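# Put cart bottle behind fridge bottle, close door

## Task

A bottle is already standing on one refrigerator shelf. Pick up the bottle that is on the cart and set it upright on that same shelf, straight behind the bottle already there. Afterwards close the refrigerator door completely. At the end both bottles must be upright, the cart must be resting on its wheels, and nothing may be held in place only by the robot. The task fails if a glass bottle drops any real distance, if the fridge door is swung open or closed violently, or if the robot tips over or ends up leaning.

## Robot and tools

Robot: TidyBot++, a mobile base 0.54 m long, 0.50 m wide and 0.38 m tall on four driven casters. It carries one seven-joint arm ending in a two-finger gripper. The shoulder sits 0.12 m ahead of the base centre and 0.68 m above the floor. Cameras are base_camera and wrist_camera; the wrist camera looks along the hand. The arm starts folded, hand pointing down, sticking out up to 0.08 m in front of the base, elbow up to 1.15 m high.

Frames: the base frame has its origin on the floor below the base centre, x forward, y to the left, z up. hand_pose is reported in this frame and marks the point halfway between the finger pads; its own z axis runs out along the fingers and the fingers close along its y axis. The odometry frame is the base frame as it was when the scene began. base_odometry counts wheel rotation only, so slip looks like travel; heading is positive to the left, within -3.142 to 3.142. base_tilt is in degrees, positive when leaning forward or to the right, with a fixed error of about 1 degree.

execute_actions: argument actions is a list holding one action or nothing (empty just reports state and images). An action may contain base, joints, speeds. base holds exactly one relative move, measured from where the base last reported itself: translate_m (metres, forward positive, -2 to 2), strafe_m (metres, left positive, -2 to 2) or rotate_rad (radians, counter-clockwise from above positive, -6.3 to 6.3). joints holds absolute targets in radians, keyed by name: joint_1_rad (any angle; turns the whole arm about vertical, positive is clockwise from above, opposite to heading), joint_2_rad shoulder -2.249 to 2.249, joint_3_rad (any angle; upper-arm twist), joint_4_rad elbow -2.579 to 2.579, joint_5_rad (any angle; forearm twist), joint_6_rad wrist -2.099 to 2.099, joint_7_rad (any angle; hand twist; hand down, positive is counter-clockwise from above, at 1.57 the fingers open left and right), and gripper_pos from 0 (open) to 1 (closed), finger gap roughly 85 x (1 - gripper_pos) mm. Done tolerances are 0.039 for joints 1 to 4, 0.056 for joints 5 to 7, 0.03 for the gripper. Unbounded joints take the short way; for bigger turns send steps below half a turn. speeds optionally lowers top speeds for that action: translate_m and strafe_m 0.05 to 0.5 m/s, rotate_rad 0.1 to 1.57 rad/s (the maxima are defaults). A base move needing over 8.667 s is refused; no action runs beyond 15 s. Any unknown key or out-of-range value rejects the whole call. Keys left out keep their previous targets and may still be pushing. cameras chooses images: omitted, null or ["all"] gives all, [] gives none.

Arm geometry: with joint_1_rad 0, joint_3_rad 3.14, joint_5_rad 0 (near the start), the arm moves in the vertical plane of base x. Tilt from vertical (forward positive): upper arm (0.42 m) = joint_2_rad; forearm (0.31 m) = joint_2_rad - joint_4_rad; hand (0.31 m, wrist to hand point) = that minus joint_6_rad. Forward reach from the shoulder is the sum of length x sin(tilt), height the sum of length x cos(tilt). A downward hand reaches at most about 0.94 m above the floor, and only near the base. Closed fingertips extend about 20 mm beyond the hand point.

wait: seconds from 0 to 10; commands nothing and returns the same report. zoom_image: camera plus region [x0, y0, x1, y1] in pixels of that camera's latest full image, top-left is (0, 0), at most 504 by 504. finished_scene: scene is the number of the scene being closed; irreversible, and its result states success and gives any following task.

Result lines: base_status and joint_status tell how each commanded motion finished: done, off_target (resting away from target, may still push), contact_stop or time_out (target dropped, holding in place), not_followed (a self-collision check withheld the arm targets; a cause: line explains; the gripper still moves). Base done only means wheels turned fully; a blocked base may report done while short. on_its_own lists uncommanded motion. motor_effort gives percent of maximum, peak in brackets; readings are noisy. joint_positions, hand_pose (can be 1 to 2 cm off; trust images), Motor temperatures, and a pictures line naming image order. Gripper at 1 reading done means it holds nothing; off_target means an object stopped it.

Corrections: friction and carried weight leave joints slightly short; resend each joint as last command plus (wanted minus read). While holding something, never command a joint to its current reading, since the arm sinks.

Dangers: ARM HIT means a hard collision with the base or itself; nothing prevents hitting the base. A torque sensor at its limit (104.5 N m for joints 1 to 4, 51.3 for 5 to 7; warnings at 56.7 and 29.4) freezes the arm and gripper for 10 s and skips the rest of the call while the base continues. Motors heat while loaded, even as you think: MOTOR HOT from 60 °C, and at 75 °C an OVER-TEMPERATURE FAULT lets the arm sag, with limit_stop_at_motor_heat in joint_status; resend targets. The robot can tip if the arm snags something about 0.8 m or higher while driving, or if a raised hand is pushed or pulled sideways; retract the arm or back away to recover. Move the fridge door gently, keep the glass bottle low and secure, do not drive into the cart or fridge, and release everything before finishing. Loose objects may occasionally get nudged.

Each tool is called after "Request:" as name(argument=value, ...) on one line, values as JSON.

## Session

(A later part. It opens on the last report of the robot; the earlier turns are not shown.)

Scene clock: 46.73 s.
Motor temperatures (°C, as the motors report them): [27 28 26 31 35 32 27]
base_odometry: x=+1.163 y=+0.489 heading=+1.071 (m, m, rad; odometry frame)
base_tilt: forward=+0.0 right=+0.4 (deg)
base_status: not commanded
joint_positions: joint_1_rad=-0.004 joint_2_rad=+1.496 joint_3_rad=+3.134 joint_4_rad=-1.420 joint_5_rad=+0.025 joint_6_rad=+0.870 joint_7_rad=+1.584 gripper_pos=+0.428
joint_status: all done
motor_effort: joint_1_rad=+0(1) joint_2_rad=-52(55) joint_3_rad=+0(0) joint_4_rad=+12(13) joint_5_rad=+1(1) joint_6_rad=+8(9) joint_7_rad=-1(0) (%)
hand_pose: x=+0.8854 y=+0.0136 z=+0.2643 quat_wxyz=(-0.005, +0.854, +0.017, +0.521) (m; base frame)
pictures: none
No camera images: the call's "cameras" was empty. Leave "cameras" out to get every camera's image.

Contact.

Request:
execute_actions(actions=[{"joints":{"gripper_pos":0}}], cameras=["wrist_camera"])

Request:
execute_actions(actions=[{"joints":{"joint_2_rad":1.37,"joint_6_rad":0.79}}], cameras=[])

Request:
execute_actions(actions=[{"base":{"translate_m":-0.45},"speeds":{"translate_m":0.3}}])

Scene clock: 48.13 s.
Motor temperatures (°C, as the motors report them): [27 28 26 31 35 32 27]
base_odometry: x=+1.163 y=+0.489 heading=+1.071 (m, m, rad; odometry frame)
base_tilt: forward=+0.1 right=+0.4 (deg)
base_status: not commanded
joint_positions: joint_1_rad=-0.004 joint_2_rad=+1.497 joint_3_rad=+3.134 joint_4_rad=-1.418 joint_5_rad=+0.025 joint_6_rad=+0.875 joint_7_rad=+1.584 gripper_pos=+0.000
joint_status: all done
motor_effort: joint_1_rad=+0(1) joint_2_rad=-51(53) joint_3_rad=+0(1) joint_4_rad=+10(12) joint_5_rad=+1(0) joint_6_rad=+7(9) joint_7_rad=+0(0) (%)
hand_pose: x=+0.8867 y=+0.0137 z=+0.2660 quat_wxyz=(-0.005, +0.852, +0.017, +0.523) (m; base frame)
pictures: wrist_camera
Images, in order (width x height): wrist_camera 644x476.

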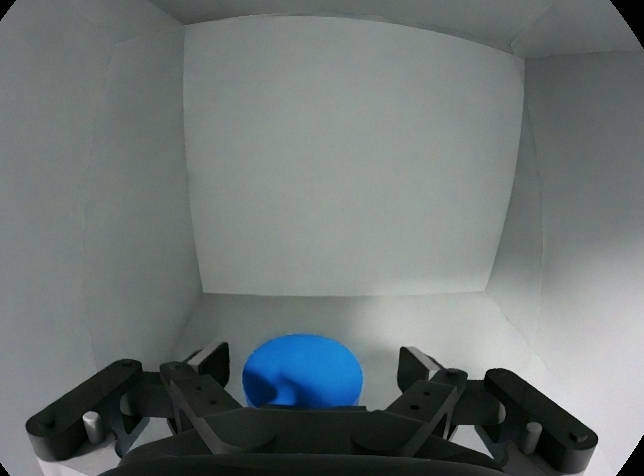

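Scene clock: 49.50 s.
Motor temperatures (°C, as the motors report them): [27 28 26 31 35 32 27]
base_odometry: x=+1.163 y=+0.489 heading=+1.071 (m, m, rad; odometry frame)
base_tilt: forward=+0.1 right=+0.3 (deg)
base_status: not commanded
joint_positions: joint_1_rad=-0.004 joint_2_rad=+1.366 joint_3_rad=+3.134 joint_4_rad=-1.411 joint_5_rad=+0.025 joint_6_rad=+0.809 joint_7_rad=+1.584 gripper_pos=+0.000
joint_status: all done
motor_effort: joint_1_rad=-1(0) joint_2_rad=-52(54) joint_3_rad=+0(0) joint_4_rad=+13(13) joint_5_rad=+1(1) joint_6_rad=+8(8) joint_7_rad=-1(1) (%)
hand_pose: x=+0.9302 y=+0.0136 z=+0.3536 quat_wxyz=(-0.004, +0.832, +0.018, +0.554) (m; base frame)
pictures: none
No camera images: the call's "cameras" was empty. Leave "cameras" out to get every camera's image.

Scene clock: 51.97 s.
Motor temperatures (°C, as the motors report them): [27 28 26 31 35 32 27]
base_odometry: x=+0.947 y=+0.094 heading=+1.071 (m, m, rad; odometry frame)
base_tilt: forward=+0.1 right=+0.3 (deg)
base_status: done
joint_positions: joint_1_rad=-0.003 joint_2_rad=+1.366 joint_3_rad=+3.134 joint_4_rad=-1.410 joint_5_rad=+0.025 joint_6_rad=+0.808 joint_7_rad=+1.584 gripper_pos=+0.000
joint_status: not commanded
motor_effort: joint_1_rad=-1(2) joint_2_rad=-52(54) joint_3_rad=+0(1) joint_4_rad=+13(14) joint_5_rad=+1(0) joint_6_rad=+8(8) joint_7_rad=+0(0) (%)
hand_pose: x=+0.9303 y=+0.0134 z=+0.3535 quat_wxyz=(-0.004, +0.832, +0.018, +0.554) (m; base frame)
pictures: base_camera, wrist_camera
Images, in order (width x height): base_camera 644x364, wrist_camera 644x476.

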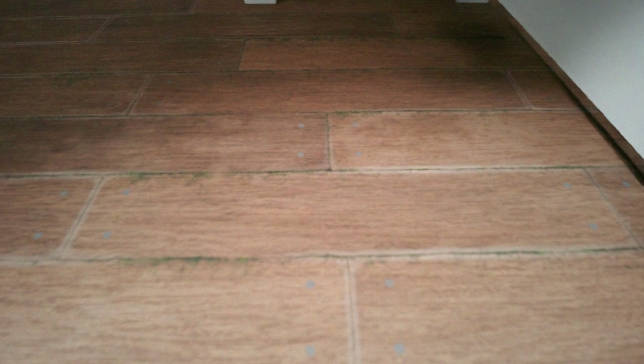

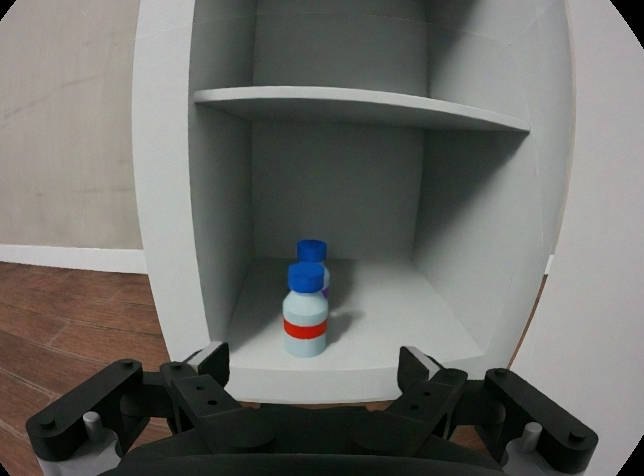

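Request:
execute_actions(actions=[{"joints":{"joint_2_rad":-0.4,"joint_4_rad":-2.3,"joint_6_rad":-0.9}}], cameras=[])

Request:
execute_actions(actions=[{"base":{"translate_m":0.08},"joints":{"joint_4_rad":-2.54,"joint_6_rad":-0.84}}], cameras=[])

Request:
execute_actions(actions=[{"base":{"strafe_m":-0.85}}])

Request:
execute_actions(actions=[{"base":{"translate_m":0.5},"joints":{"joint_1_rad":1.0}}])

Scene clock: 55.60 s.
Motor temperatures (°C, as the motors report them): [27 28 26 31 35 32 27]
base_odometry: x=+0.947 y=+0.094 heading=+1.071 (m, m, rad; odometry frame)
base_tilt: forward=+0.0 right=+0.4 (deg)
base_status: not commanded
joint_positions: joint_1_rad=-0.003 joint_2_rad=-0.395 joint_3_rad=+3.134 joint_4_rad=-2.281 joint_5_rad=+0.025 joint_6_rad=-0.884 joint_7_rad=+1.584 gripper_pos=+0.000
joint_status: all done
motor_effort: joint_1_rad=-1(1) joint_2_rad=-4(55) joint_3_rad=+1(0) joint_4_rad=+20(21) joint_5_rad=+1(1) joint_6_rad=+3(9) joint_7_rad=+0(0) (%)
hand_pose: x=+0.3688 y=-0.0019 z=+0.6825 quat_wxyz=(+0.012, +0.983, +0.018, +0.184) (m; base frame)
pictures: none
No camera images: the call's "cameras" was empty. Leave "cameras" out to get every camera's image.

Scene clock: 56.87 s.
Motor temperatures (°C, as the motors report them): [27 28 26 31 35 32 27]
base_odometry: x=+0.986 y=+0.164 heading=+1.071 (m, m, rad; odometry frame)
base_tilt: forward=+0.0 right=+0.3 (deg)
base_status: done
joint_positions: joint_1_rad=-0.003 joint_2_rad=-0.395 joint_3_rad=+3.134 joint_4_rad=-2.524 joint_5_rad=+0.025 joint_6_rad=-0.860 joint_7_rad=+1.584 gripper_pos=+0.000
joint_status: all done
motor_effort: joint_1_rad=-1(1) joint_2_rad=-1(6) joint_3_rad=+1(2) joint_4_rad=+17(21) joint_5_rad=+1(1) joint_6_rad=+1(3) joint_7_rad=+0(0) (%)
hand_pose: x=+0.2710 y=-0.0031 z=+0.5961 quat_wxyz=(+0.011, +0.997, +0.019, +0.076) (m; base frame)
pictures: none
No camera images: the call's "cameras" was empty. Leave "cameras" out to get every camera's image.

Scene clock: 59.93 s.
Motor temperatures (°C, as the motors report them): [27 28 26 31 35 32 27]
base_odometry: x=+1.732 y=-0.243 heading=+1.071 (m, m, rad; odometry frame)
base_tilt: forward=+0.0 right=+0.3 (deg)
base_status: done
joint_positions: joint_1_rad=-0.003 joint_2_rad=-0.395 joint_3_rad=+3.134 joint_4_rad=-2.524 joint_5_rad=+0.025 joint_6_rad=-0.859 joint_7_rad=+1.584 gripper_pos=+0.000
joint_status: not commanded
motor_effort: joint_1_rad=-1(0) joint_2_rad=-2(1) joint_3_rad=+1(2) joint_4_rad=+18(17) joint_5_rad=+1(2) joint_6_rad=+1(1) joint_7_rad=+0(1) (%)
hand_pose: x=+0.2714 y=-0.0031 z=+0.5962 quat_wxyz=(+0.011, +0.997, +0.019, +0.077) (m; base frame)
pictures: base_camera, wrist_camera
Images, in order (width x height): base_camera 644x364, wrist_camera 644x476.

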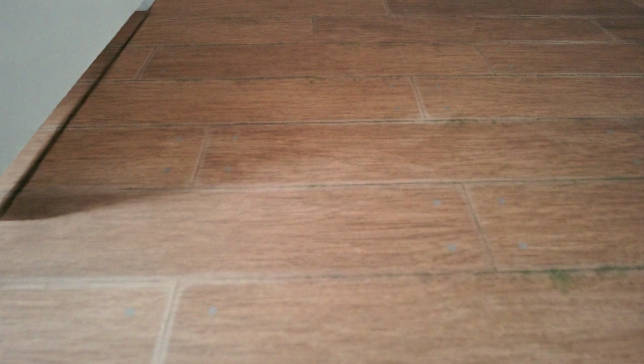

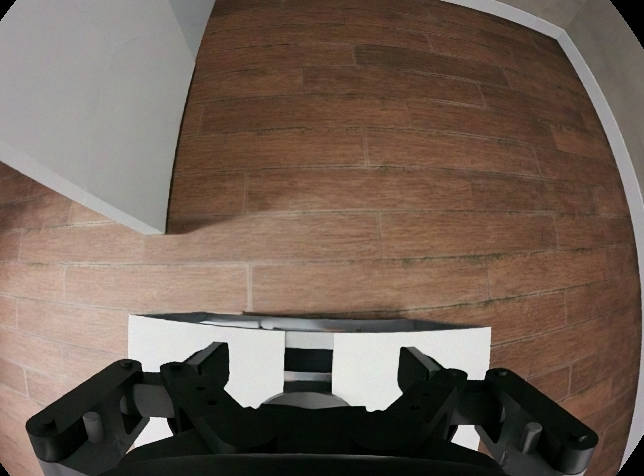

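Scene clock: 62.30 s.
Motor temperatures (°C, as the motors report them): [27 28 26 31 35 32 27]
base_odometry: x=+1.972 y=+0.196 heading=+1.071 (m, m, rad; odometry frame)
base_tilt: forward=+0.0 right=+0.4 (deg)
base_status: done
joint_positions: joint_1_rad=+0.985 joint_2_rad=-0.396 joint_3_rad=+3.134 joint_4_rad=-2.524 joint_5_rad=+0.025 joint_6_rad=-0.857 joint_7_rad=+1.584 gripper_pos=+0.000
joint_status: all done
motor_effort: joint_1_rad=-1(1) joint_2_rad=-2(3) joint_3_rad=+1(2) joint_4_rad=+17(18) joint_5_rad=+0(1) joint_6_rad=+1(2) joint_7_rad=+0(1) (%)
hand_pose: x=+0.2006 y=-0.1295 z=+0.5962 quat_wxyz=(+0.047, +0.887, -0.456, +0.063) (m; base frame)
pictures: base_camera, wrist_camera
Images, in order (width x height): base_camera 644x364, wrist_camera 644x476.

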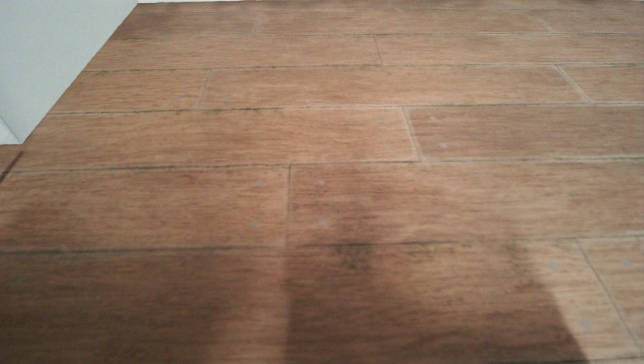

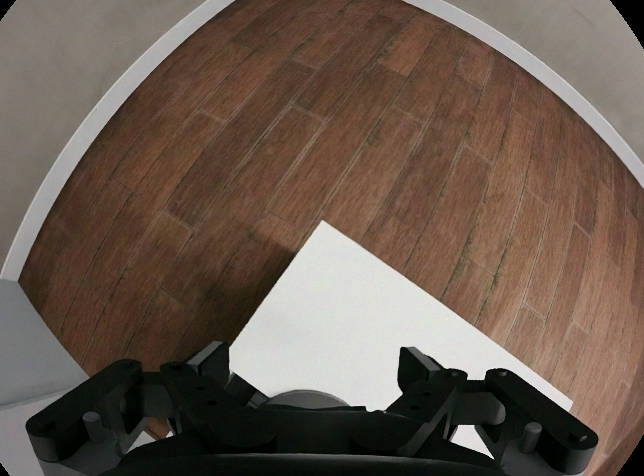

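Request:
execute_actions(actions=[{"base":{"strafe_m":0.6},"speeds":{"strafe_m":0.1},"joints":{"joint_1_rad":1.4}}])

Request:
execute_actions(actions=[{"base":{"translate_m":0.2},"speeds":{"translate_m":0.07}}])

Scene clock: 69.07 s.
Motor temperatures (°C, as the motors report them): [27 28 26 31 35 32 27]
base_odometry: x=+1.445 y=+0.483 heading=+1.071 (m, m, rad; odometry frame)
base_tilt: forward=+0.0 right=+0.3 (deg)
base_status: done
joint_positions: joint_1_rad=+1.386 joint_2_rad=-0.397 joint_3_rad=+3.134 joint_4_rad=-2.525 joint_5_rad=+0.024 joint_6_rad=-0.856 joint_7_rad=+1.584 gripper_pos=+0.000
joint_status: all done
motor_effort: joint_1_rad=-1(2) joint_2_rad=-2(3) joint_3_rad=+1(2) joint_4_rad=+17(18) joint_5_rad=+1(1) joint_6_rad=+2(2) joint_7_rad=+0(1) (%)
hand_pose: x=+0.1436 y=-0.1507 z=+0.5961 quat_wxyz=(+0.059, +0.778, -0.623, +0.053) (m; base frame)
pictures: base_camera, wrist_camera
Images, in order (width x height): base_camera 644x364, wrist_camera 644x476.

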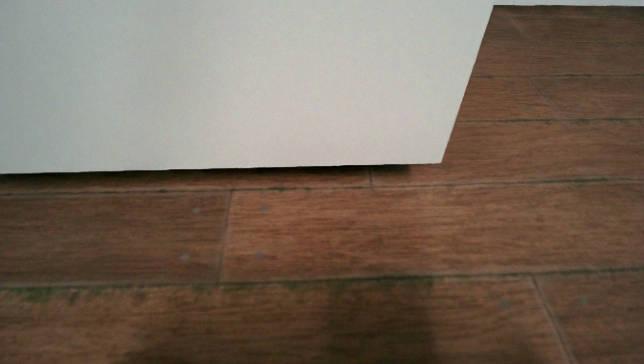

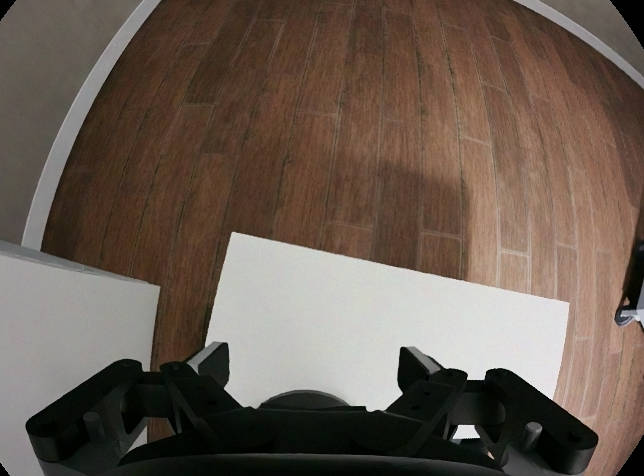

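Scene clock: 72.43 s.
Motor temperatures (°C, as the motors report them): [27 28 26 31 35 32 27]
base_odometry: x=+1.541 y=+0.659 heading=+1.071 (m, m, rad; odometry frame)
base_tilt: forward=+0.0 right=+0.4 (deg)
base_status: done
joint_positions: joint_1_rad=+1.386 joint_2_rad=-0.397 joint_3_rad=+3.134 joint_4_rad=-2.525 joint_5_rad=+0.024 joint_6_rad=-0.856 joint_7_rad=+1.584 gripper_pos=+0.000
joint_status: not commanded
motor_effort: joint_1_rad=-1(1) joint_2_rad=-1(2) joint_3_rad=+1(2) joint_4_rad=+17(18) joint_5_rad=+1(1) joint_6_rad=+1(1) joint_7_rad=+0(0) (%)
hand_pose: x=+0.1436 y=-0.1507 z=+0.5961 quat_wxyz=(+0.059, +0.778, -0.623, +0.053) (m; base frame)
pictures: base_camera, wrist_camera
Images, in order (width x height): base_camera 644x364, wrist_camera 644x476.

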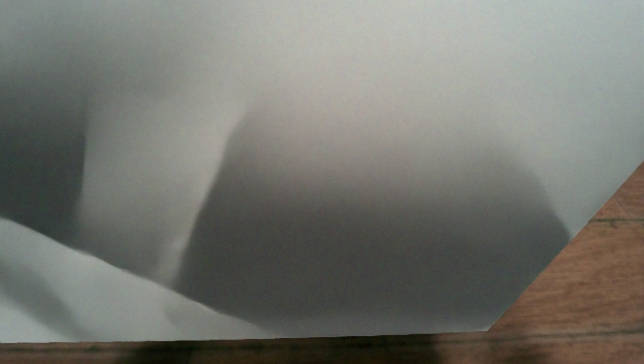

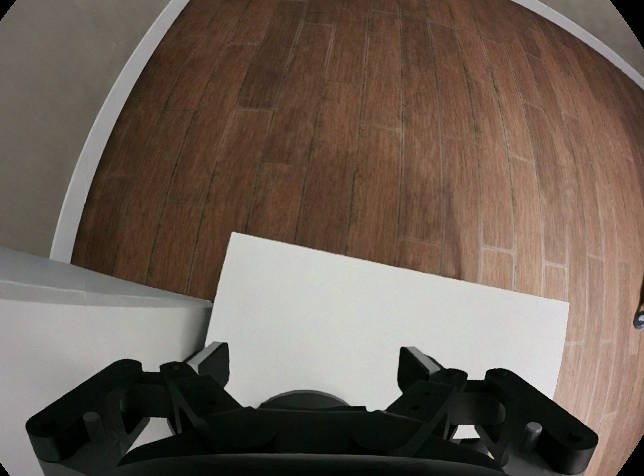

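The door swung shut on its own and now sits parallel to the floor planks.

Request:
finished_scene(scene=1)

The scene is finished: the task was done.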